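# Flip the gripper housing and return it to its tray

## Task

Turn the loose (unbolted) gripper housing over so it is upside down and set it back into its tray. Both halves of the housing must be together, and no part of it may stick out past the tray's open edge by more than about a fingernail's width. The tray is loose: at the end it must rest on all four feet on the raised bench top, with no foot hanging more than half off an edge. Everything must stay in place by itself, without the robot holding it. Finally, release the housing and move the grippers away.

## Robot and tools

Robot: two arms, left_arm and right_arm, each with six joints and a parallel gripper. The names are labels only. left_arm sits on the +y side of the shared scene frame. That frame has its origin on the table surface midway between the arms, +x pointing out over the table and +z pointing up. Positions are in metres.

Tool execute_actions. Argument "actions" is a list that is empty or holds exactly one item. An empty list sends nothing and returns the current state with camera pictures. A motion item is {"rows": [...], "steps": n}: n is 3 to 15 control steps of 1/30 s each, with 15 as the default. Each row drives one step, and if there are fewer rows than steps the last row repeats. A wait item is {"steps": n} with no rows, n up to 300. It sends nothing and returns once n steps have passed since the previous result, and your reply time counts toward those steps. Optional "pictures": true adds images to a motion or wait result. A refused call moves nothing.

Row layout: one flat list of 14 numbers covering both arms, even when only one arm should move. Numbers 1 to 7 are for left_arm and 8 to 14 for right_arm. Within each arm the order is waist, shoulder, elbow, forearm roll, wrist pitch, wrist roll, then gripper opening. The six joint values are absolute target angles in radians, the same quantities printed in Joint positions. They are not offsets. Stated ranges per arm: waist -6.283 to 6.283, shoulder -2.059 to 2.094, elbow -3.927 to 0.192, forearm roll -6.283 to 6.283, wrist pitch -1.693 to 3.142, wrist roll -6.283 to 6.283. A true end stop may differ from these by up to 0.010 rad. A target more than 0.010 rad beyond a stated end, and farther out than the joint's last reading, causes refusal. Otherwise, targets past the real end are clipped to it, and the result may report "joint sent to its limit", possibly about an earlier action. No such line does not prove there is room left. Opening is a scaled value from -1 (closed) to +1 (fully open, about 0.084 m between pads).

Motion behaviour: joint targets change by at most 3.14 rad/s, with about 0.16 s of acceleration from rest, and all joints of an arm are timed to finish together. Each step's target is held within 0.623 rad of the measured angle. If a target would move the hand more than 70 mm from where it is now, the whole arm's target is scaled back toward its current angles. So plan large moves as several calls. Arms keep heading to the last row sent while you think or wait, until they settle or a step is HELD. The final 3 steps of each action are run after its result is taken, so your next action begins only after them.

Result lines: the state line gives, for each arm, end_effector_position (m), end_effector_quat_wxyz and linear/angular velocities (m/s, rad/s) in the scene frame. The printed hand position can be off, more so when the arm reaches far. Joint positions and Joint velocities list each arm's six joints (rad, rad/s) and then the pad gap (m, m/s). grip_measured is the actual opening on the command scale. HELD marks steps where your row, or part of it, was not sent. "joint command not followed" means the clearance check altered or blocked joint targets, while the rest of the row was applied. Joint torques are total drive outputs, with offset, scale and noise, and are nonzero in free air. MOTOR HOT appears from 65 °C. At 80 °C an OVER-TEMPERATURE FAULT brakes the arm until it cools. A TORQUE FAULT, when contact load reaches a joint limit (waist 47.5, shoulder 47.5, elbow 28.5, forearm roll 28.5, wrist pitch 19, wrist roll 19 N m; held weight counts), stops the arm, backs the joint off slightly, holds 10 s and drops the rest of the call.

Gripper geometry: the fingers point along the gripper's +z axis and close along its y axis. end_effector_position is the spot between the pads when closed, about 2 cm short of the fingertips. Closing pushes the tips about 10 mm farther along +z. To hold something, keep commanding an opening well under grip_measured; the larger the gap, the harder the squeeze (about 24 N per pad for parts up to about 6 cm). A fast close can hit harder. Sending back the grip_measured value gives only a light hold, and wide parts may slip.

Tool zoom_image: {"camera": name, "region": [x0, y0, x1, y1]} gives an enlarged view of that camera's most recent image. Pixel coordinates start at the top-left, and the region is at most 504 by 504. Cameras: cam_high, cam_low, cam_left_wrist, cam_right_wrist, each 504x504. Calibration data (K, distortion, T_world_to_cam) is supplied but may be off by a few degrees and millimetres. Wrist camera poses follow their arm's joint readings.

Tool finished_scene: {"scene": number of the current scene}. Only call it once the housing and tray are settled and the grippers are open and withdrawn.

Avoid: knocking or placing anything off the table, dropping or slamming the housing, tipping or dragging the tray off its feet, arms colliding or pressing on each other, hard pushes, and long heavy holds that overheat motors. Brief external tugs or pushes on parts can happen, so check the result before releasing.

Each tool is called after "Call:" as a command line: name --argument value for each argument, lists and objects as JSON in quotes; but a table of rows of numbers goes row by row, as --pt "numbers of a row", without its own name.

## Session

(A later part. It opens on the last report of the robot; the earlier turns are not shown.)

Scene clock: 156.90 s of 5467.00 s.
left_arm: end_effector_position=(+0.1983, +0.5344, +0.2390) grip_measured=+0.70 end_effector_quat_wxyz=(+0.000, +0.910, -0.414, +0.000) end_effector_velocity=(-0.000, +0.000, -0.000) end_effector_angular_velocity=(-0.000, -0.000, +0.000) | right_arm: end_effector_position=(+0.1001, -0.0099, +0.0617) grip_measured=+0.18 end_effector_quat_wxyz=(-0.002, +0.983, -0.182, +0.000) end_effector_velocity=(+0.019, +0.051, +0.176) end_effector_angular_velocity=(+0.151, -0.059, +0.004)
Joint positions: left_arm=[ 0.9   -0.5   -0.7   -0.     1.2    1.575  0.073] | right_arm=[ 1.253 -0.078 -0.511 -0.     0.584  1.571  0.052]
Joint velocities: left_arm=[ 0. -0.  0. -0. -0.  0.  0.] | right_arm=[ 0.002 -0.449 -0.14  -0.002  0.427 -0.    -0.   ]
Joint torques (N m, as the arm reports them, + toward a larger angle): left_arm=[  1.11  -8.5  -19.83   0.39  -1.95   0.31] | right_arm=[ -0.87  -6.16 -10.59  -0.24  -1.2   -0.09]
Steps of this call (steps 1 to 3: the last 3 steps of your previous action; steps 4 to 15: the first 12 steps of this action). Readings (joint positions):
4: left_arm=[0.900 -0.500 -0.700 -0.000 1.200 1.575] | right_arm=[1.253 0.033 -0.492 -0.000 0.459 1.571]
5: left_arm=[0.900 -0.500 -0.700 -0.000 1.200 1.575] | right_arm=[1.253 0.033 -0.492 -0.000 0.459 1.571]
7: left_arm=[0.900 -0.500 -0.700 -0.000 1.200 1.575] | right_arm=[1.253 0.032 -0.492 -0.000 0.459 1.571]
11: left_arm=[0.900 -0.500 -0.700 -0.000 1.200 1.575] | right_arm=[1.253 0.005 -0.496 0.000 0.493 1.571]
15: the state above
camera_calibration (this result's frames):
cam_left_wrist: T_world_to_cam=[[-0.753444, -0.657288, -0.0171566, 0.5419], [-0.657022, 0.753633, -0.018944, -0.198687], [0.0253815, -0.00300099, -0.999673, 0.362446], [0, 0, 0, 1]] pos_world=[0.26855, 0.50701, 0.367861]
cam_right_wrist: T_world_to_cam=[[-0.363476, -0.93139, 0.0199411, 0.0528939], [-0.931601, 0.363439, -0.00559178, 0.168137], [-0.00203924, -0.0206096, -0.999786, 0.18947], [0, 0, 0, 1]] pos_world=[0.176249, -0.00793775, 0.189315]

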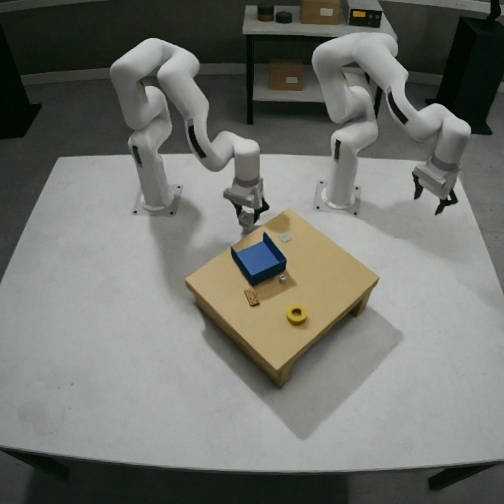

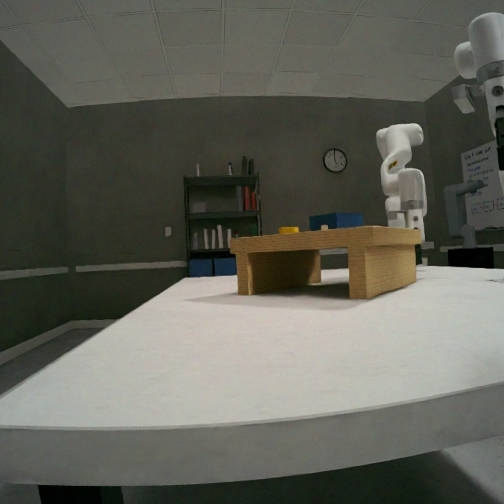

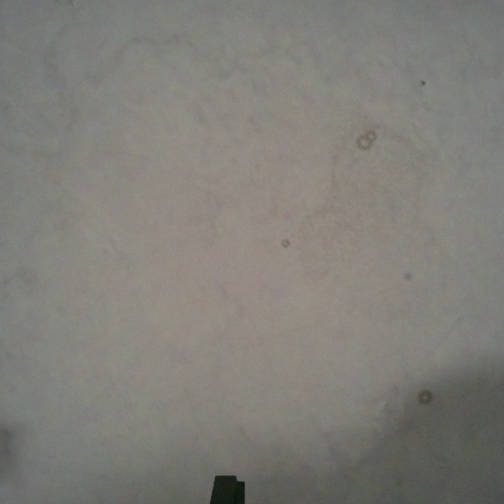

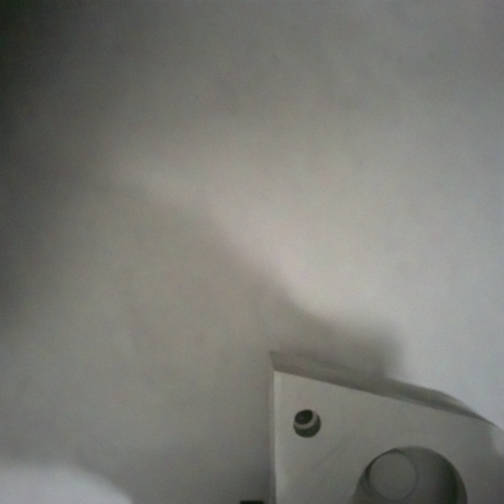

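Call:
execute_actions --actions '[{"rows":[[0.9,-0.5,-0.7,0,1.2,1.575,0.7,1.253,-0.25,-0.6,0,0.85,1.571,-0.3],[0.9,-0.5,-0.7,0,1.2,1.575,0.7,1.253,-0.25,-0.6,0,0.85,1.571,-0.3],[0.9,-0.5,-0.7,0,1.2,1.575,0.7,1.253,-0.25,-0.6,0,0.85,1.571,-0.3],[0.9,-0.5,-0.7,0,1.2,1.575,0.7,1.253,-0.25,-0.6,0,0.85,1.571,-0.3],[0.9,-0.5,-0.7,0,1.2,1.575,0.7,1.253,-0.408,-0.805,0,1.213,1.571,-0.3]],"steps":15}]'

Call:
execute_actions --actions '[{"rows":[[0.9,-0.5,-0.7,0,1.2,1.575,0.7,1.253,-0.408,-0.805,0,1.213,1.571,-0.3],[0.9,-0.5,-0.7,0,1.2,1.575,0.7,1.253,-0.408,-0.805,0,1.213,1.571,-0.3],[0.9,-0.5,-0.7,0,1.2,1.575,0.7,1.253,-0.408,-0.805,0,1.213,1.571,-0.3],[0.9,-0.5,-0.7,0,1.2,1.575,0.7,1.0,-0.1,-1.15,0,1.25,1.65,-0.3],[0.9,-0.5,-0.7,0,1.2,1.575,0.7,1.0,-0.1,-1.15,0,1.25,1.65,-0.3],[0.9,-0.5,-0.7,0,1.2,1.575,0.7,1.0,-0.1,-1.15,0,1.25,1.65,-0.3],[0.9,-0.5,-0.7,0,1.2,1.575,0.7,1.0,-0.1,-1.15,0,1.25,1.65,-0.3],[0.9,-0.5,-0.7,0,1.2,1.575,0.7,0.8,0.21,-1.46,0,1.25,1.762,-0.3]],"steps":15}]'

Call:
execute_actions --actions '[{"rows":[[0.9,-0.5,-0.7,0,1.2,1.575,0.7,0.8,0.21,-1.46,0,1.25,1.762,-0.3]],"steps":15}]'

Call:
execute_actions --actions '[{"rows":[[0.9,-0.5,-0.7,0,1.2,1.575,0.7,0.8,0.22,-1.438,0,1.218,1.762,-0.3]],"steps":12}]' --pictures true

Scene clock: 157.67 s of 5467.00 s.
left_arm: end_effector_position=(+0.1983, +0.5344, +0.2390) grip_measured=+0.70 end_effector_quat_wxyz=(+0.000, +0.910, -0.414, +0.000) end_effector_velocity=(+0.000, -0.000, +0.000) end_effector_angular_velocity=(+0.001, +0.000, -0.002) | right_arm: end_effector_position=(+0.1032, -0.0018, +0.1871) grip_measured=+0.18 end_effector_quat_wxyz=(-0.001, +0.983, -0.182, +0.000) end_effector_velocity=(-0.010, -0.025, +0.388) end_effector_angular_velocity=(-0.003, +0.001, -0.000)
Joint positions: left_arm=[ 0.9   -0.5   -0.7   -0.     1.2    1.575  0.073] | right_arm=[ 1.253 -0.312 -0.7   -0.     1.01   1.571  0.052]
Joint velocities: left_arm=[-0.002 -0.    -0.     0.001 -0.     0.    -0.   ] | right_arm=[ 0.    -0.59  -0.644  0.     1.237  0.     0.   ]
Joint torques (N m, as the arm reports them, + toward a larger angle): left_arm=[  1.45  -8.33 -19.77   0.27  -1.98   0.48] | right_arm=[ -0.8  -15.91 -17.41  -0.37  -1.65   0.14]
Steps of this call (steps 1 to 3: the last 3 steps of your previous action; steps 4 to 11: the robot went on to your last target; steps 12 to 23: the first 12 steps of this action). Readings (joint positions):
12: left_arm=[0.900 -0.500 -0.700 -0.000 1.200 1.575] | right_arm=[1.253 -0.106 -0.514 0.000 0.621 1.571]
13: left_arm=[0.900 -0.500 -0.700 0.000 1.200 1.575] | right_arm=[1.253 -0.109 -0.515 0.000 0.627 1.571]
15: left_arm=[0.900 -0.500 -0.700 0.000 1.200 1.575] | right_arm=[1.253 -0.136 -0.529 0.000 0.676 1.571]
19: left_arm=[0.900 -0.500 -0.700 -0.000 1.200 1.575] | right_arm=[1.253 -0.233 -0.613 -0.000 0.842 1.571]
23: the state above

Scene clock: 158.17 s of 5467.00 s.
left_arm: end_effector_position=(+0.1983, +0.5344, +0.2390) grip_measured=+0.70 end_effector_quat_wxyz=(+0.000, +0.910, -0.414, +0.000) end_effector_velocity=(+0.000, -0.001, -0.000) end_effector_angular_velocity=(+0.000, +0.001, -0.003) | right_arm: end_effector_position=(+0.1818, +0.0156, +0.2608) grip_measured=+0.18 end_effector_quat_wxyz=(+0.001, +0.957, -0.289, -0.000) end_effector_velocity=(+0.384, +0.091, +0.014) end_effector_angular_velocity=(-0.020, +0.011, -0.981)
Joint positions: left_arm=[ 0.9   -0.5   -0.7    0.     1.2    1.575  0.073] | right_arm=[ 1.093 -0.195 -1.028 -0.     1.224  1.632  0.052]
Joint velocities: left_arm=[-0.003  0.     0.     0.001  0.    -0.    -0.   ] | right_arm=[-0.679  0.953 -0.99  -0.     0.06   0.302  0.   ]
Joint torques (N m, as the arm reports them, + toward a larger angle): left_arm=[  1.21  -8.36 -19.83   0.35  -1.84   0.46] | right_arm=[ -0.92 -20.53 -17.64  -0.54  -1.3   -0.22]
Steps of this call (steps 1 to 3: the last 3 steps of your previous action; steps 4 to 15: the first 12 steps of this action). Readings (joint positions):
4: left_arm=[0.900 -0.500 -0.700 0.000 1.200 1.575] | right_arm=[1.253 -0.382 -0.778 -0.000 1.154 1.571]
5: left_arm=[0.900 -0.500 -0.700 -0.000 1.200 1.575] | right_arm=[1.253 -0.392 -0.789 -0.000 1.173 1.571]
7: left_arm=[0.900 -0.500 -0.700 -0.000 1.200 1.575] | right_arm=[1.253 -0.401 -0.798 -0.000 1.195 1.571]
11: left_arm=[0.900 -0.500 -0.700 -0.000 1.200 1.575] | right_arm=[1.191 -0.326 -0.887 0.000 1.215 1.592]
15: the state above

Scene clock: 158.67 s of 5467.00 s.
left_arm: end_effector_position=(+0.1983, +0.5344, +0.2390) grip_measured=+0.70 end_effector_quat_wxyz=(+0.000, +0.910, -0.414, +0.000) end_effector_velocity=(+0.000, +0.000, +0.000) end_effector_angular_velocity=(+0.000, -0.001, +0.000) | right_arm: end_effector_position=(+0.3557, +0.0184, +0.2479) grip_measured=+0.18 end_effector_quat_wxyz=(+0.002, +0.879, -0.477, -0.000) end_effector_velocity=(+0.076, -0.009, -0.009) end_effector_angular_velocity=(+0.008, -0.004, -0.175)
Joint positions: left_arm=[ 0.9   -0.5   -0.7    0.     1.2    1.575  0.073] | right_arm=[ 0.809  0.196 -1.442 -0.     1.249  1.757  0.052]
Joint velocities: left_arm=[-0.     0.    -0.001 -0.001 -0.     0.     0.   ] | right_arm=[-0.112  0.172 -0.197  0.003  0.017  0.062  0.   ]
Joint torques (N m, as the arm reports them, + toward a larger angle): left_arm=[  1.07  -8.27 -19.92   0.25  -1.89   0.45] | right_arm=[  4.88 -35.83 -18.29  -0.41  -1.36   0.06]
Steps of this call (steps 1 to 3: the last 3 steps of your previous action; steps 4 to 15: the first 12 steps of this action). Readings (joint positions):
4: left_arm=[0.900 -0.500 -0.700 -0.000 1.200 1.575] | right_arm=[1.003 -0.070 -1.159 -0.000 1.232 1.671]
5: left_arm=[0.900 -0.500 -0.700 -0.000 1.200 1.575] | right_arm=[0.981 -0.040 -1.192 -0.000 1.234 1.681]
7: left_arm=[0.900 -0.500 -0.700 -0.000 1.200 1.575] | right_arm=[0.938 0.019 -1.255 -0.000 1.238 1.700]
11: left_arm=[0.900 -0.500 -0.700 -0.000 1.200 1.575] | right_arm=[0.855 0.135 -1.379 -0.000 1.245 1.737]
15: the state above

Scene clock: 159.07 s of 5467.00 s.
left_arm: end_effector_position=(+0.1983, +0.5344, +0.2390) grip_measured=+0.70 end_effector_quat_wxyz=(+0.000, +0.910, -0.414, +0.000) end_effector_velocity=(-0.000, +0.000, -0.000) end_effector_angular_velocity=(+0.001, +0.003, -0.001) | right_arm: end_effector_position=(+0.3628, +0.0191, +0.2359) grip_measured=+0.18 end_effector_quat_wxyz=(+0.001, +0.876, -0.483, -0.000) end_effector_velocity=(+0.009, +0.004, +0.007) end_effector_angular_velocity=(+0.024, -0.029, -0.005)
Joint positions: left_arm=[ 0.9   -0.5   -0.7    0.     1.2    1.575  0.073] | right_arm=[ 0.801  0.219 -1.438  0.     1.22   1.762  0.052]
Joint velocities: left_arm=[-0.001  0.001 -0.     0.003  0.001  0.    -0.   ] | right_arm=[-0.005 -0.003 -0.008 -0.002 -0.026  0.001  0.   ]
Joint torques (N m, as the arm reports them, + toward a larger angle): left_arm=[  1.35  -8.51 -19.77   0.27  -1.95   0.48] | right_arm=[ -1.61 -32.01 -18.68  -0.29  -1.74   0.03]
Steps of this call (steps 1 to 3: the last 3 steps of your previous action; steps 4 to 12: the first 9 steps of this action). Readings (joint positions):
4: left_arm=[0.900 -0.500 -0.700 -0.000 1.200 1.575] | right_arm=[0.803 0.206 -1.456 0.000 1.249 1.761]
5: left_arm=[0.900 -0.500 -0.700 -0.000 1.200 1.575] | right_arm=[0.803 0.207 -1.455 0.000 1.245 1.761]
7: left_arm=[0.900 -0.500 -0.700 -0.000 1.200 1.575] | right_arm=[0.802 0.212 -1.447 0.000 1.232 1.762]
11: left_arm=[0.900 -0.500 -0.700 -0.000 1.200 1.575] | right_arm=[0.801 0.219 -1.438 0.000 1.221 1.762]
12: the state above
camera_calibration (this result's frames):
cam_left_wrist: T_world_to_cam=[[-0.753444, -0.657288, -0.0171565, 0.5419], [-0.657022, 0.753633, -0.0189439, -0.198687], [0.0253813, -0.00300096, -0.999673, 0.362446], [0, 0, 0, 1]] pos_world=[0.26855, 0.50701, 0.367861]
cam_right_wrist: T_world_to_cam=[[-0.849375, -0.527139, 0.026188, 0.339052], [-0.527442, 0.84957, -0.00590655, 0.247497], [-0.019135, -0.0188295, -0.99964, 0.370924], [0, 0, 0, 1]] pos_world=[0.42562, -0.0245539, 0.363374]

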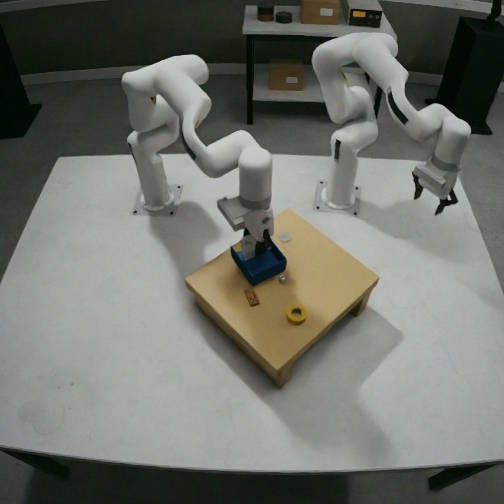

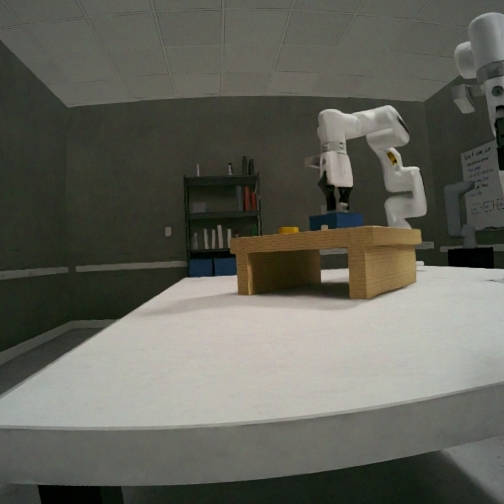

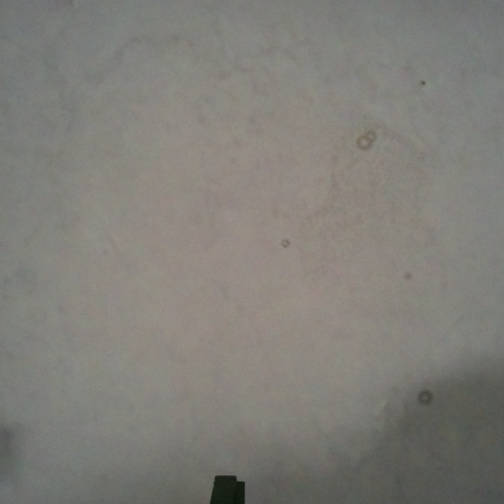

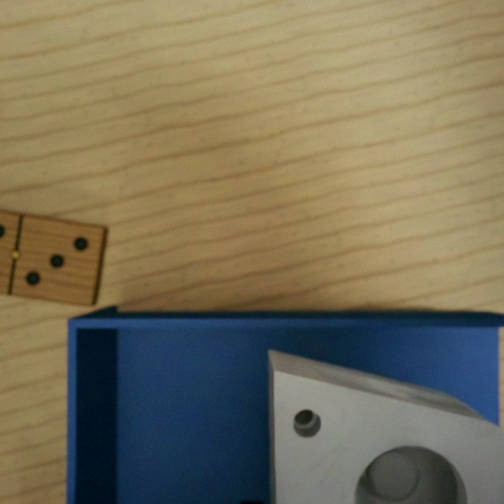

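Call:
execute_actions --actions '[{"rows":[[0.9,-0.5,-0.7,0,1.2,1.575,0.7,0.8105,0.244,-1.47,0,1.226,1.7725,-0.3],[0.9,-0.5,-0.7,0,1.2,1.575,0.7,0.8105,0.244,-1.47,0,1.226,1.7725,-0.3],[0.9,-0.5,-0.7,0,1.2,1.575,0.7,0.8105,0.244,-1.47,0,1.226,1.7725,-0.3],[0.9,-0.5,-0.7,0,1.2,1.575,0.7,0.8105,0.244,-1.47,0,1.226,1.7725,-0.3],[0.9,-0.5,-0.7,0,1.2,1.575,0.7,0.8105,0.244,-1.47,0,1.226,1.7725,-0.3],[0.9,-0.5,-0.7,0,1.2,1.575,0.7,0.8105,0.26,-1.42,0,1.16,1.7725,-0.3],[0.9,-0.5,-0.7,0,1.2,1.575,0.7,0.8105,0.26,-1.42,0,1.16,1.7725,-0.3],[0.9,-0.5,-0.7,0,1.2,1.575,0.7,0.8105,0.26,-1.42,0,1.16,1.7725,-0.3],[0.9,-0.5,-0.7,0,1.2,1.575,0.7,0.8105,0.274,-1.38,0,1.106,1.7725,-0.3]],"steps":15}]'

Call:
execute_actions --actions '[{"steps":10}]' --pictures true

Scene clock: 163.77 s of 5467.00 s.
left_arm: end_effector_position=(+0.1983, +0.5344, +0.2390) grip_measured=+0.70 end_effector_quat_wxyz=(+0.000, +0.910, -0.414, +0.000) end_effector_velocity=(+0.000, -0.000, +0.000) end_effector_angular_velocity=(+0.000, -0.000, -0.000) | right_arm: end_effector_position=(+0.3644, +0.0277, +0.2028) grip_measured=+0.18 end_effector_quat_wxyz=(+0.001, +0.875, -0.483, -0.000) end_effector_velocity=(-0.024, -0.022, -0.215) end_effector_angular_velocity=(-0.098, +0.102, -0.001)
Joint positions: left_arm=[ 0.9   -0.5   -0.7   -0.     1.2    1.575  0.073] | right_arm=[ 0.81   0.265 -1.404  0.     1.141  1.772  0.052]
Joint velocities: left_arm=[-0.001  0.    -0.001  0.     0.001 -0.     0.   ] | right_arm=[ 0.001  0.161  0.373  0.    -0.393  0.002 -0.   ]
Joint torques (N m, as the arm reports them, + toward a larger angle): left_arm=[  1.16  -8.26 -19.74   0.32  -2.06   0.48] | right_arm=[ -1.06 -38.54 -21.3   -0.56  -1.35   0.04]
Steps of this call (steps 1 to 3: the last 3 steps of your previous action; steps 4 to 15: the robot went on to your last target; steps 16 to 90: nothing new was sent; then 1.30 s passed at rest; steps 91 to 102: the first 12 steps of this action). Readings (joint positions):
91: left_arm=[0.900 -0.500 -0.700 -0.000 1.200 1.575] | right_arm=[0.800 0.220 -1.438 -0.000 1.218 1.762]
92: left_arm=[0.900 -0.500 -0.700 -0.000 1.200 1.575] | right_arm=[0.801 0.223 -1.442 -0.000 1.220 1.764]
94: left_arm=[0.900 -0.500 -0.700 0.000 1.200 1.575] | right_arm=[0.806 0.233 -1.456 -0.000 1.222 1.768]
98: left_arm=[0.900 -0.500 -0.700 0.000 1.200 1.575] | right_arm=[0.810 0.245 -1.456 -0.000 1.206 1.772]
102: the state above

Scene clock: 164.10 s of 5467.00 s.
left_arm: end_effector_position=(+0.1983, +0.5344, +0.2390) grip_measured=+0.70 end_effector_quat_wxyz=(+0.000, +0.910, -0.414, +0.000) end_effector_velocity=(+0.000, -0.000, +0.000) end_effector_angular_velocity=(-0.001, -0.001, +0.001) | right_arm: end_effector_position=(+0.3649, +0.0283, +0.1918) grip_measured=+0.18 end_effector_quat_wxyz=(-0.001, +0.875, -0.483, +0.000) end_effector_velocity=(-0.003, -0.002, -0.009) end_effector_angular_velocity=(-0.010, +0.009, +0.001)
Joint positions: left_arm=[ 0.9   -0.5   -0.7   -0.     1.2    1.575  0.073] | right_arm=[ 0.81   0.273 -1.382 -0.     1.107  1.772  0.052]
Joint velocities: left_arm=[-0.     0.    -0.001 -0.002  0.    -0.    -0.   ] | right_arm=[ 0.001  0.006  0.014 -0.001 -0.007 -0.     0.   ]
Joint torques (N m, as the arm reports them, + toward a larger angle): left_arm=[  1.09  -8.63 -19.68   0.54  -1.98   0.56] | right_arm=[ -1.13 -32.95 -17.99  -0.57  -1.45  -0.23]
Kept back: nothing.
Steps of this call (steps 1 to 3: the last 3 steps of your previous action; steps 4 to 10: the robot went on to your last target). Readings (joint positions):
1: left_arm=[0.900 -0.500 -0.700 -0.000 1.200 1.575] | right_arm=[0.810 0.270 -1.393 0.000 1.130 1.772]
2: left_arm=[0.900 -0.500 -0.700 0.000 1.200 1.575] | right_arm=[0.810 0.273 -1.387 0.000 1.123 1.772]
4: left_arm=[0.900 -0.500 -0.700 0.000 1.200 1.575] | right_arm=[0.810 0.274 -1.382 0.000 1.114 1.772]
8: left_arm=[0.900 -0.500 -0.700 0.000 1.200 1.575] | right_arm=[0.810 0.273 -1.382 -0.000 1.107 1.772]
10: the state above
camera_calibration (this result's frames):
cam_left_wrist: T_world_to_cam=[[-0.753444, -0.657289, -0.0171564, 0.5419], [-0.657022, 0.753633, -0.018944, -0.198687], [0.0253813, -0.00300113, -0.999673, 0.362446], [0, 0, 0, 1]] pos_world=[0.26855, 0.50701, 0.367861]
cam_right_wrist: T_world_to_cam=[[-0.849863, -0.526514, 0.0227006, 0.347699], [-0.526744, 0.850008, -0.00525047, 0.240098], [-0.0165313, -0.0164196, -0.999729, 0.325958], [0, 0, 0, 1]] pos_world=[0.427356, -0.0156647, 0.319237]

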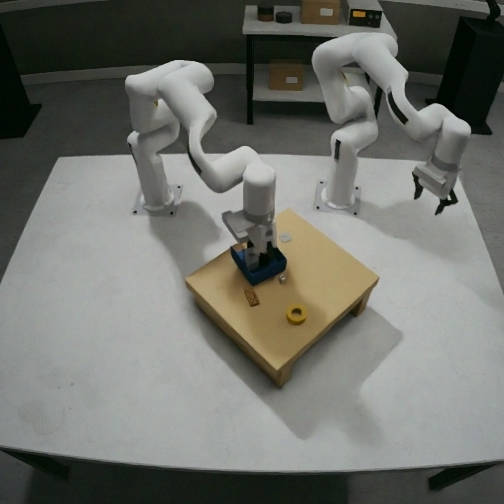

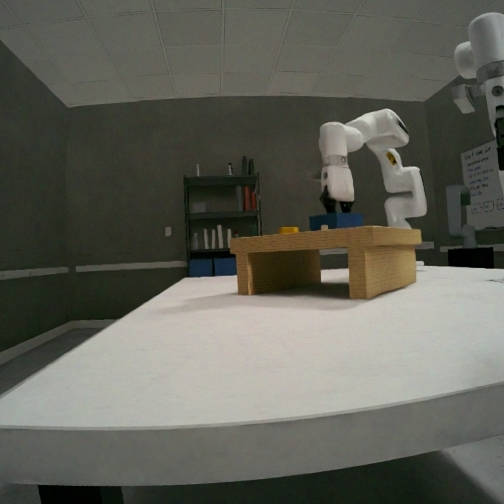

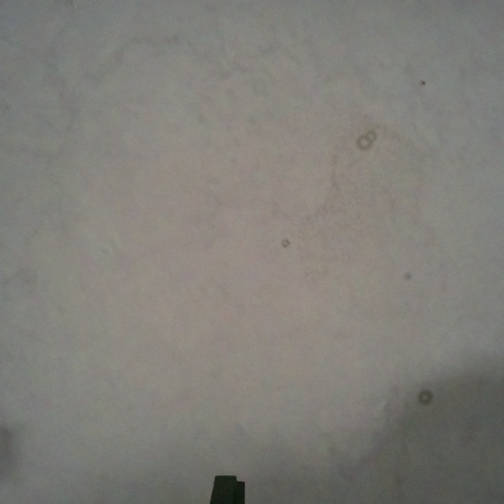

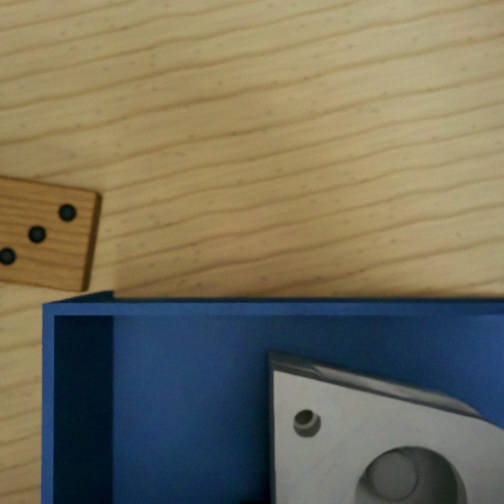

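Call:
execute_actions --actions '[{"rows":[[0.9,-0.5,-0.7,0,1.2,1.575,0.7,0.8105,0.281,-1.368,0,1.087,1.7725,-0.3],[0.9,-0.5,-0.7,0,1.2,1.575,0.7,0.8105,0.281,-1.368,0,1.087,1.7725,-0.3],[0.9,-0.5,-0.7,0,1.2,1.575,0.7,0.8105,0.281,-1.368,0,1.087,1.7725,-0.3],[0.9,-0.5,-0.7,0,1.2,1.575,0.7,0.8105,0.281,-1.368,0,1.087,1.7725,-0.3],[0.9,-0.5,-0.7,0,1.2,1.575,0.7,0.8105,0.287,-1.358,0,1.071,1.7725,-0.3]],"steps":15}]' --pictures true

Scene clock: 164.63 s of 5467.00 s.
left_arm: end_effector_position=(+0.1983, +0.5344, +0.2390) grip_measured=+0.70 end_effector_quat_wxyz=(+0.000, +0.910, -0.414, +0.000) end_effector_velocity=(+0.000, +0.000, +0.000) end_effector_angular_velocity=(-0.001, -0.001, +0.001) | right_arm: end_effector_position=(+0.3672, +0.0306, +0.1849) grip_measured=+0.18 end_effector_quat_wxyz=(-0.007, +0.875, -0.483, +0.002) end_effector_velocity=(+0.001, +0.001, -0.006) end_effector_angular_velocity=(+0.006, -0.005, -0.001)
Joint positions: left_arm=[ 0.9   -0.5   -0.7   -0.     1.2    1.575  0.073] | right_arm=[ 0.811  0.28  -1.367  0.     1.072  1.773  0.052]
Joint velocities: left_arm=[ 0.001 -0.    -0.    -0.001  0.     0.     0.   ] | right_arm=[-0.001  0.005  0.013  0.001 -0.025  0.    -0.   ]
Joint torques (N m, as the arm reports them, + toward a larger angle): left_arm=[  1.16  -8.41 -19.82   0.41  -1.97   0.54] | right_arm=[-0.29 -5.69 -4.18 -0.69 -1.33  0.18]
Steps of this call (steps 1 to 4: the robot went on to your last target; steps 5 to 16: the first 12 steps of this action). Readings (joint positions):
5: left_arm=[0.900 -0.500 -0.700 0.000 1.200 1.575] | right_arm=[0.810 0.274 -1.380 -0.000 1.106 1.772]
6: left_arm=[0.900 -0.500 -0.700 -0.000 1.200 1.575] | right_arm=[0.810 0.274 -1.379 -0.000 1.102 1.772]
8: left_arm=[0.900 -0.500 -0.700 0.000 1.200 1.575] | right_arm=[0.810 0.278 -1.374 -0.000 1.095 1.773]
12: left_arm=[0.900 -0.500 -0.700 -0.000 1.200 1.575] | right_arm=[0.811 0.279 -1.370 0.000 1.080 1.773]
16: the state above
camera_calibration (this result's frames):
cam_left_wrist: T_world_to_cam=[[-0.753444, -0.657288, -0.0171568, 0.541901], [-0.657022, 0.753633, -0.0189441, -0.198687], [0.0253816, -0.00300092, -0.999673, 0.362446], [0, 0, 0, 1]] pos_world=[0.26855, 0.50701, 0.367861]
cam_right_wrist: T_world_to_cam=[[-0.850023, -0.526657, 0.00962923, 0.353493], [-0.5267, 0.850048, -0.0024572, 0.23882], [-0.00689121, -0.00716039, -0.999951, 0.315403], [0, 0, 0, 1]] pos_world=[0.428437, -0.0145807, 0.312571]

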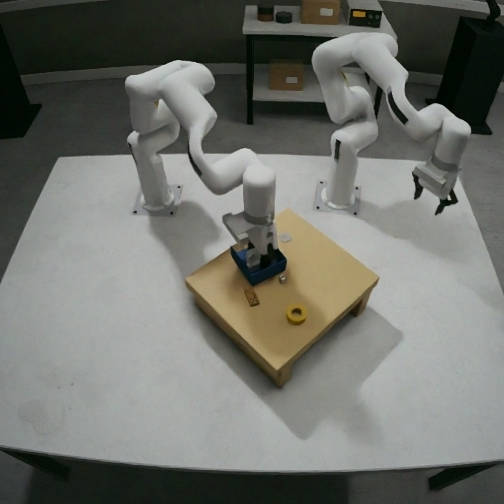

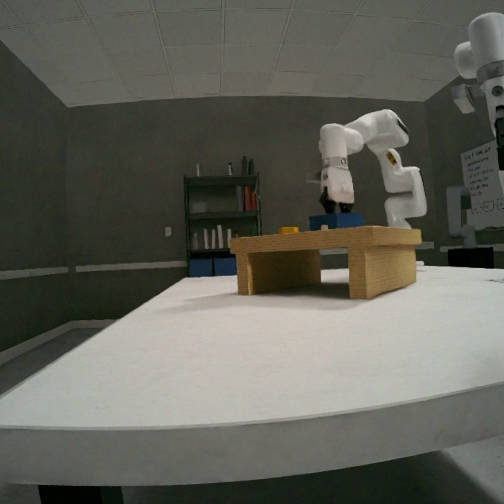

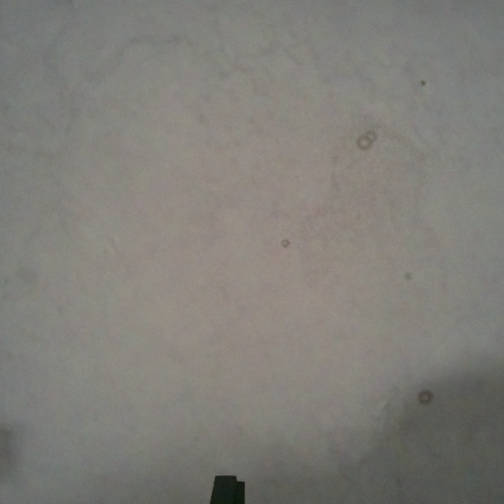

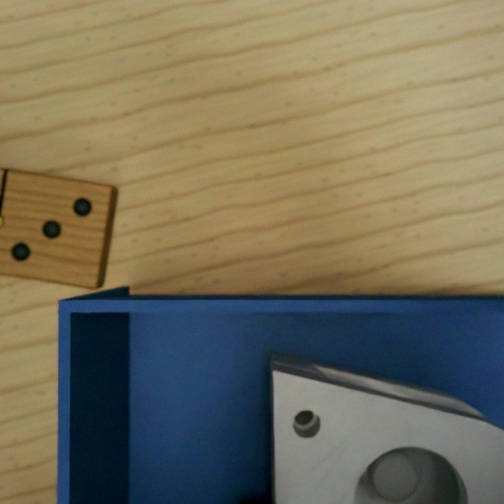

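Call:
execute_actions --actions '[{"rows":[[0.9,-0.5,-0.7,0,1.2,1.575,0.7,0.8105,0.278,-1.373,0,1.095,1.7725,-0.3],[0.9,-0.5,-0.7,0,1.2,1.575,0.7,0.8105,0.278,-1.373,0,1.095,1.7725,-0.3],[0.9,-0.5,-0.7,0,1.2,1.575,0.7,0.8105,0.278,-1.373,0,1.095,1.7725,-0.3],[0.9,-0.5,-0.7,0,1.2,1.575,0.7,0.8105,0.278,-1.373,0,1.095,1.7725,0.0],[0.9,-0.5,-0.7,0,1.2,1.575,0.7,0.8105,0.278,-1.373,0,1.095,1.7725,0.1],[0.9,-0.5,-0.7,0,1.2,1.575,0.7,0.8105,0.278,-1.373,0,1.095,1.7725,0.16],[0.9,-0.5,-0.7,0,1.2,1.575,0.7,0.8105,0.278,-1.373,0,1.095,1.7725,0.2],[0.9,-0.5,-0.7,0,1.2,1.575,0.7,0.8105,0.278,-1.373,0,1.095,1.7725,0.25],[0.9,-0.5,-0.7,0,1.2,1.575,0.7,0.8105,0.278,-1.373,0,1.095,1.7725,0.3],[0.9,-0.5,-0.7,0,1.2,1.575,0.7,0.8105,0.278,-1.373,0,1.095,1.7725,0.35],[0.9,-0.5,-0.7,0,1.2,1.575,0.7,0.8105,0.278,-1.373,0,1.095,1.7725,0.42]],"steps":15}]'

Call:
execute_actions --actions '[{"rows":[[0.9,-0.5,-0.7,0,1.2,1.575,0.7,0.8105,0.26,-1.42,0,1.16,1.7725,0.42],[0.9,-0.5,-0.7,0,1.2,1.575,0.7,0.8105,0.26,-1.42,0,1.16,1.7725,0.42],[0.9,-0.5,-0.7,0,1.2,1.575,0.7,0.8105,0.26,-1.42,0,1.16,1.7725,0.42],[0.9,-0.5,-0.7,0,1.2,1.575,0.7,0.8105,0.26,-1.42,0,1.16,1.7725,0.42],[0.9,-0.5,-0.7,0,1.2,1.575,0.7,0.8105,0.26,-1.42,0,1.16,1.7725,0.42],[0.9,-0.5,-0.7,0,1.2,1.575,0.7,0.79,0.12,-1.46,0,1.34,1.7725,0.7]],"steps":15}]'

Call:
execute_actions --actions '[{"steps":15}]' --pictures true

Scene clock: 165.30 s of 5467.00 s.
left_arm: end_effector_position=(+0.1983, +0.5344, +0.2390) grip_measured=+0.70 end_effector_quat_wxyz=(+0.000, +0.910, -0.414, +0.000) end_effector_velocity=(+0.000, +0.000, +0.000) end_effector_angular_velocity=(-0.000, -0.002, +0.001) | right_arm: end_effector_position=(+0.3617, +0.0253, +0.1798) grip_measured=+0.38 end_effector_quat_wxyz=(+0.008, +0.875, -0.483, -0.002) end_effector_velocity=(-0.001, -0.002, -0.003) end_effector_angular_velocity=(-0.007, +0.007, -0.002)
Joint positions: left_arm=[ 0.9   -0.5   -0.7    0.     1.2    1.575  0.073] | right_arm=[ 0.811  0.283 -1.365  0.     1.098  1.773  0.06 ]
Joint velocities: left_arm=[-0.     0.    -0.001 -0.001 -0.001 -0.     0.   ] | right_arm=[-0.002  0.004  0.001  0.     0.005  0.     0.034]
Joint torques (N m, as the arm reports them, + toward a larger angle): left_arm=[  1.3   -8.5  -19.77   0.46  -1.97   0.47] | right_arm=[ -0.43 -32.31 -18.35  -0.39  -1.35  -0.12]
Steps of this call (steps 1 to 3: the last 3 steps of your previous action; steps 4 to 8: the robot went on to your last target; steps 9 to 20: the first 12 steps of this action). Readings (joint positions):
9: left_arm=[0.900 -0.500 -0.700 -0.000 1.200 1.575] | right_arm=[0.811 0.283 -1.366 0.000 1.070 1.773]
10: left_arm=[0.900 -0.500 -0.700 0.000 1.200 1.575] | right_arm=[0.811 0.282 -1.367 0.000 1.073 1.772]
12: left_arm=[0.900 -0.500 -0.700 -0.000 1.200 1.575] | right_arm=[0.811 0.282 -1.370 -0.000 1.082 1.772]
16: left_arm=[0.900 -0.500 -0.700 0.000 1.200 1.575] | right_arm=[0.810 0.281 -1.370 -0.000 1.092 1.772]
20: the state above

Scene clock: 165.80 s of 5467.00 s.
left_arm: end_effector_position=(+0.1983, +0.5344, +0.2390) grip_measured=+0.70 end_effector_quat_wxyz=(+0.000, +0.910, -0.414, +0.000) end_effector_velocity=(+0.000, -0.001, -0.000) end_effector_angular_velocity=(-0.000, +0.001, -0.002) | right_arm: end_effector_position=(+0.3556, +0.0083, +0.2692) grip_measured=+0.70 end_effector_quat_wxyz=(-0.003, +0.872, -0.490, +0.001) end_effector_velocity=(-0.025, -0.080, +0.381) end_effector_angular_velocity=(+0.185, -0.204, -0.078)
Joint positions: left_arm=[ 0.9   -0.5   -0.7   -0.     1.2    1.575  0.073] | right_arm=[ 0.795  0.157 -1.45  -0.     1.288  1.773  0.073]
Joint velocities: left_arm=[-0.002  0.     0.001  0.    -0.     0.     0.   ] | right_arm=[-0.078 -0.583 -0.279 -0.003  0.588  0.     0.001]
Joint torques (N m, as the arm reports them, + toward a larger angle): left_arm=[  1.14  -8.44 -19.85   0.26  -1.98   0.44] | right_arm=[  1.46 -12.82 -12.13  -0.56  -1.2    0.14]
Steps of this call (steps 1 to 3: the last 3 steps of your previous action; steps 4 to 15: the first 12 steps of this action). Readings (joint positions):
4: left_arm=[0.900 -0.500 -0.700 0.000 1.200 1.575] | right_arm=[0.810 0.282 -1.368 -0.000 1.097 1.773]
5: left_arm=[0.900 -0.500 -0.700 0.000 1.200 1.575] | right_arm=[0.810 0.280 -1.372 0.000 1.103 1.773]
7: left_arm=[0.900 -0.500 -0.700 -0.000 1.200 1.575] | right_arm=[0.810 0.273 -1.391 0.000 1.129 1.773]
11: left_arm=[0.900 -0.500 -0.700 0.000 1.200 1.575] | right_arm=[0.809 0.247 -1.419 0.000 1.177 1.772]
15: the state above

Scene clock: 166.30 s of 5467.00 s.
left_arm: end_effector_position=(+0.1983, +0.5344, +0.2390) grip_measured=+0.70 end_effector_quat_wxyz=(+0.000, +0.910, -0.414, +0.000) end_effector_velocity=(-0.000, +0.000, -0.000) end_effector_angular_velocity=(-0.000, -0.000, +0.001) | right_arm: end_effector_position=(+0.3493, -0.0011, +0.2882) grip_measured=+0.70 end_effector_quat_wxyz=(+0.000, +0.870, -0.492, -0.000) end_effector_velocity=(+0.000, -0.001, +0.002) end_effector_angular_velocity=(+0.001, -0.002, -0.000)
Joint positions: left_arm=[ 0.9   -0.5   -0.7   -0.     1.2    1.575  0.073] | right_arm=[ 0.79   0.121 -1.46   0.     1.34   1.772  0.073]
Joint velocities: left_arm=[ 0.001  0.     0.001 -0.    -0.001  0.    -0.   ] | right_arm=[-0.001 -0.003 -0.001 -0.001  0.002 -0.    -0.   ]
Joint torques (N m, as the arm reports them, + toward a larger angle): left_arm=[  1.06  -8.51 -19.66   0.4   -1.91   0.6 ] | right_arm=[ -1.33 -28.57 -18.26  -0.5   -1.43   0.14]
Kept back: nothing.
Steps of this call (steps 1 to 3: the last 3 steps of your previous action; steps 4 to 15: the robot went on to your last target). Readings (joint positions):
1: left_arm=[0.900 -0.500 -0.700 -0.000 1.200 1.575] | right_arm=[0.793 0.141 -1.458 -0.000 1.304 1.773]
2: left_arm=[0.900 -0.500 -0.700 -0.000 1.200 1.575] | right_arm=[0.792 0.131 -1.462 -0.000 1.315 1.773]
4: left_arm=[0.900 -0.500 -0.700 0.000 1.200 1.575] | right_arm=[0.791 0.124 -1.461 -0.000 1.329 1.773]
8: left_arm=[0.900 -0.500 -0.700 0.000 1.200 1.575] | right_arm=[0.790 0.123 -1.457 0.000 1.338 1.772]
15: the state above
camera_calibration (this result's frames):
cam_left_wrist: T_world_to_cam=[[-0.753444, -0.657288, -0.0171564, 0.5419], [-0.657022, 0.753633, -0.0189441, -0.198687], [0.0253814, -0.00300114, -0.999673, 0.362446], [0, 0, 0, 1]] pos_world=[0.26855, 0.50701, 0.367861]
cam_right_wrist: T_world_to_cam=[[-0.860378, -0.50903, 0.0252726, 0.319702], [-0.50931, 0.860564, -0.00577228, 0.251475], [-0.0188104, -0.0178379, -0.999664, 0.422398], [0, 0, 0, 1]] pos_world=[0.411089, -0.0461372, 0.415628]

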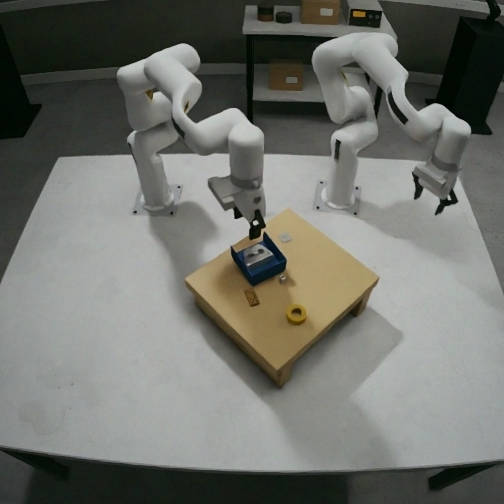

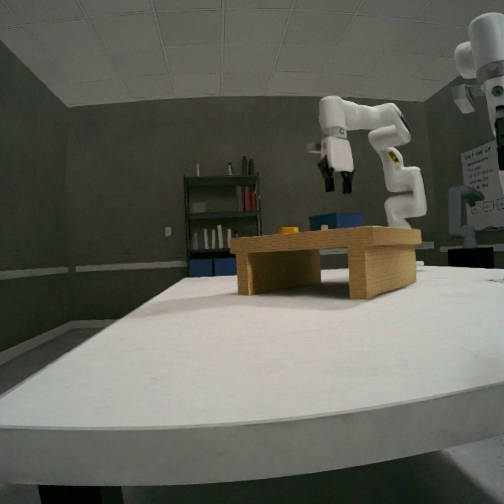

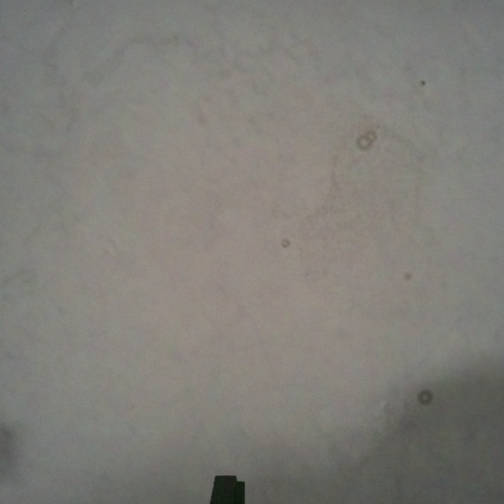

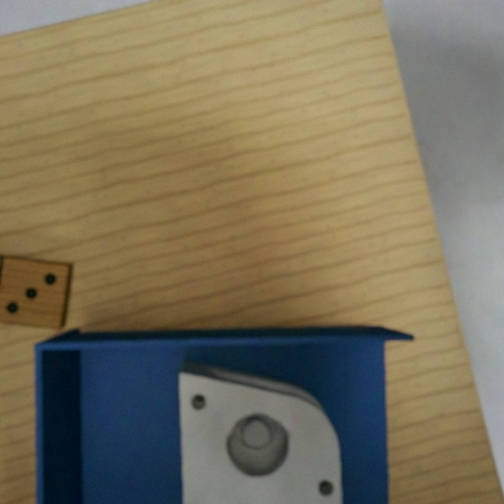

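Inside, stacked, with the peg seated in the socket. Check a fuller view while retreating.

Call:
execute_actions --actions '[{"rows":[[0.9,-0.5,-0.7,0,1.2,1.575,0.7,0.86,0.0,-1.4,0,1.4,1.7725,0.7]],"steps":15}]' --pictures true

Scene clock: 166.77 s of 5467.00 s.
left_arm: end_effector_position=(+0.1983, +0.5344, +0.2390) grip_measured=+0.70 end_effector_quat_wxyz=(+0.000, +0.910, -0.414, +0.000) end_effector_velocity=(-0.000, -0.000, -0.000) end_effector_angular_velocity=(-0.000, +0.000, -0.000) | right_arm: end_effector_position=(+0.3017, -0.0003, +0.3173) grip_measured=+0.70 end_effector_quat_wxyz=(+0.000, +0.887, -0.462, -0.000) end_effector_velocity=(-0.014, -0.010, -0.020) end_effector_angular_velocity=(-0.047, +0.044, +0.008)
Joint positions: left_arm=[ 0.9   -0.5   -0.7   -0.     1.2    1.575  0.073] | right_arm=[ 0.858  0.003 -1.401 -0.     1.399  1.773  0.073]
Joint velocities: left_arm=[-0.    -0.     0.001  0.     0.    -0.     0.   ] | right_arm=[ 0.007 -0.003  0.047 -0.     0.021 -0.     0.   ]
Joint torques (N m, as the arm reports them, + toward a larger angle): left_arm=[  1.18  -8.44 -19.71   0.41  -1.96   0.46] | right_arm=[ -0.49 -26.52 -19.4   -0.54  -1.87   0.2 ]
Steps of this call (steps 1 to 2: the robot went on to your last target; steps 3 to 14: the first 12 steps of this action). Readings (joint positions):
3: left_arm=[0.900 -0.500 -0.700 0.000 1.200 1.575] | right_arm=[0.790 0.120 -1.460 -0.000 1.340 1.772]
4: left_arm=[0.900 -0.500 -0.700 -0.000 1.200 1.575] | right_arm=[0.792 0.116 -1.457 -0.000 1.343 1.772]
6: left_arm=[0.900 -0.500 -0.700 -0.000 1.200 1.575] | right_arm=[0.813 0.080 -1.433 -0.000 1.363 1.772]
10: left_arm=[0.900 -0.500 -0.700 0.000 1.200 1.575] | right_arm=[0.854 0.009 -1.412 0.000 1.392 1.773]
14: the state above
camera_calibration (this result's frames):
cam_left_wrist: T_world_to_cam=[[-0.753444, -0.657288, -0.0171564, 0.5419], [-0.657022, 0.753633, -0.018944, -0.198687], [0.0253814, -0.00300111, -0.999673, 0.362446], [0, 0, 0, 1]] pos_world=[0.26855, 0.50701, 0.367861]
cam_right_wrist: T_world_to_cam=[[-0.823646, -0.566551, 0.025036, 0.267395], [-0.566838, 0.823809, -0.00574926, 0.244035], [-0.0173676, -0.0189267, -0.99967, 0.450159], [0, 0, 0, 1]] pos_world=[0.366385, -0.0410259, 0.444719]

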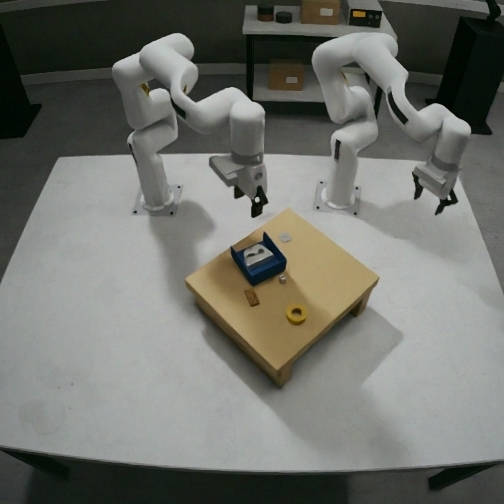

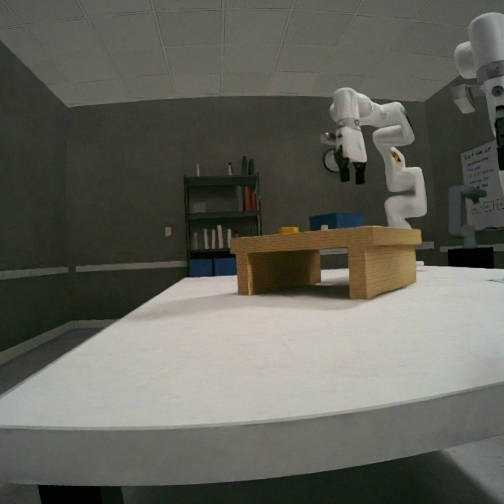

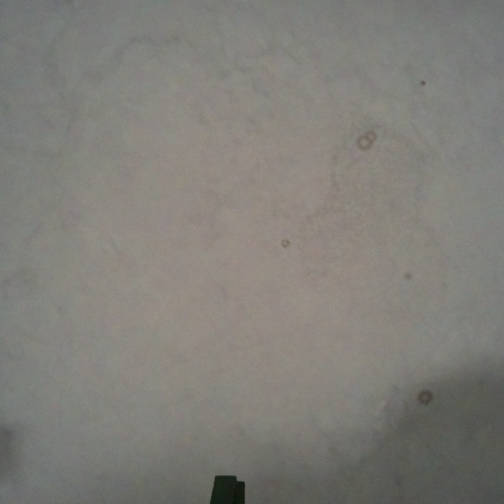

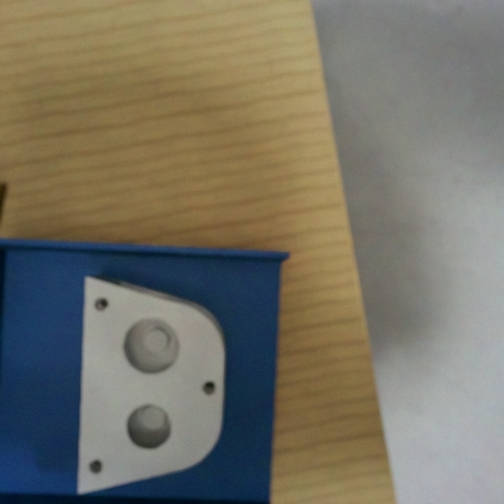

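Call:
execute_actions --actions '[]'

Scene clock: 166.87 s of 5467.00 s.
left_arm: end_effector_position=(+0.1983, +0.5344, +0.2390) grip_measured=+0.70 end_effector_quat_wxyz=(+0.000, +0.910, -0.414, +0.000) end_effector_velocity=(-0.000, -0.000, -0.000) end_effector_angular_velocity=(-0.000, +0.001, -0.001) | right_arm: end_effector_position=(+0.3010, -0.0005, +0.3170) grip_measured=+0.70 end_effector_quat_wxyz=(+0.001, +0.887, -0.462, -0.000) end_effector_velocity=(-0.001, +0.000, +0.007) end_effector_angular_velocity=(+0.008, -0.009, +0.003)
Joint positions: left_arm=[ 0.9   -0.5   -0.7    0.     1.2    1.575  0.073] | right_arm=[ 0.859  0.002 -1.399 -0.     1.4    1.772  0.073]
Joint velocities: left_arm=[-0.001  0.     0.     0.     0.     0.    -0.   ] | right_arm=[ 0.003 -0.012 -0.004 -0.001  0.004 -0.     0.   ]
Joint torques (N m, as the arm reports them, + toward a larger angle): left_arm=[  1.38  -8.48 -19.76   0.44  -1.99   0.44] | right_arm=[ -1.02 -25.4  -18.35  -0.71  -1.36   0.11]
Kept back: nothing.
Steps of this call (steps 1 to 3: the last 3 steps of your previous action). Readings (joint positions):
1: left_arm=[0.900 -0.500 -0.700 0.000 1.200 1.575] | right_arm=[0.859 0.003 -1.400 -0.000 1.399 1.773]
2: left_arm=[0.900 -0.500 -0.700 0.000 1.200 1.575] | right_arm=[0.859 0.002 -1.399 -0.000 1.399 1.772]
3: the state above
camera_calibration (this result's frames):
cam_left_wrist: T_world_to_cam=[[-0.753444, -0.657288, -0.0171567, 0.541901], [-0.657022, 0.753633, -0.018944, -0.198687], [0.0253815, -0.0030009, -0.999673, 0.362446], [0, 0, 0, 1]] pos_world=[0.26855, 0.50701, 0.367861]
cam_right_wrist: T_world_to_cam=[[-0.82325, -0.567056, 0.0265988, 0.266099], [-0.56738, 0.823434, -0.00611273, 0.244149], [-0.0184361, -0.0201239, -0.999627, 0.450173], [0, 0, 0, 1]] pos_world=[0.36589, -0.0410887, 0.44442]

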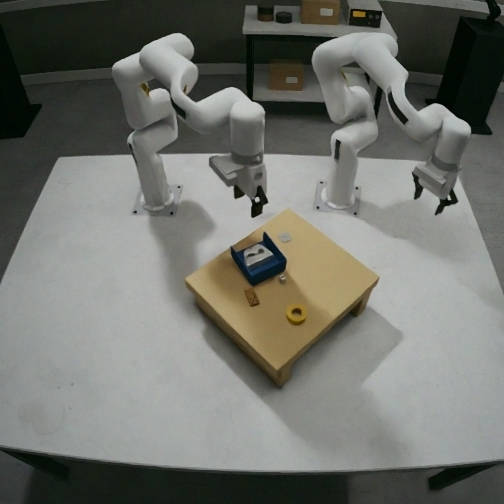

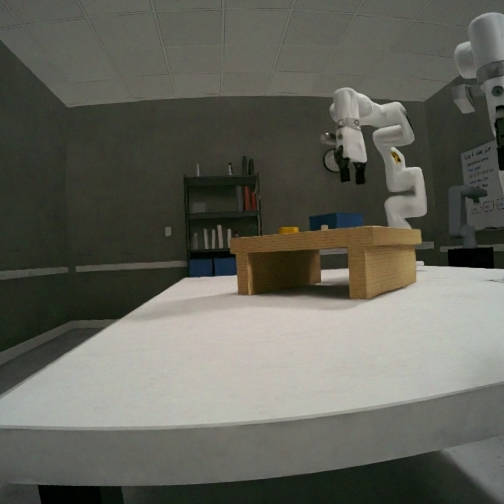

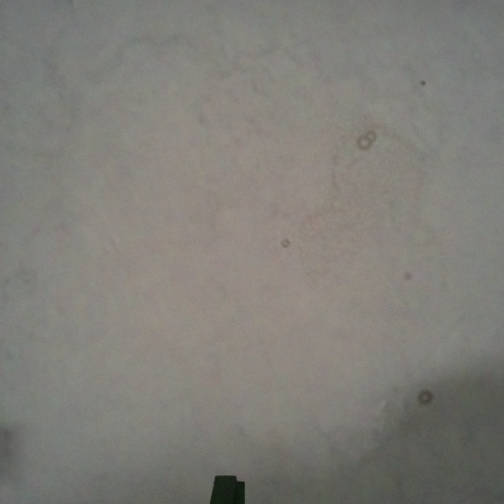

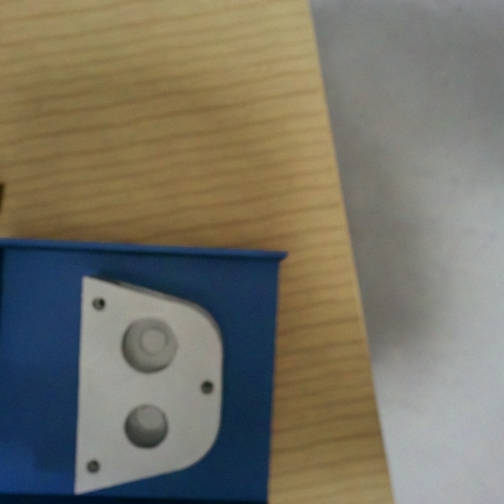

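Call:
finished_scene --scene 2

The scene is finished: the task was done.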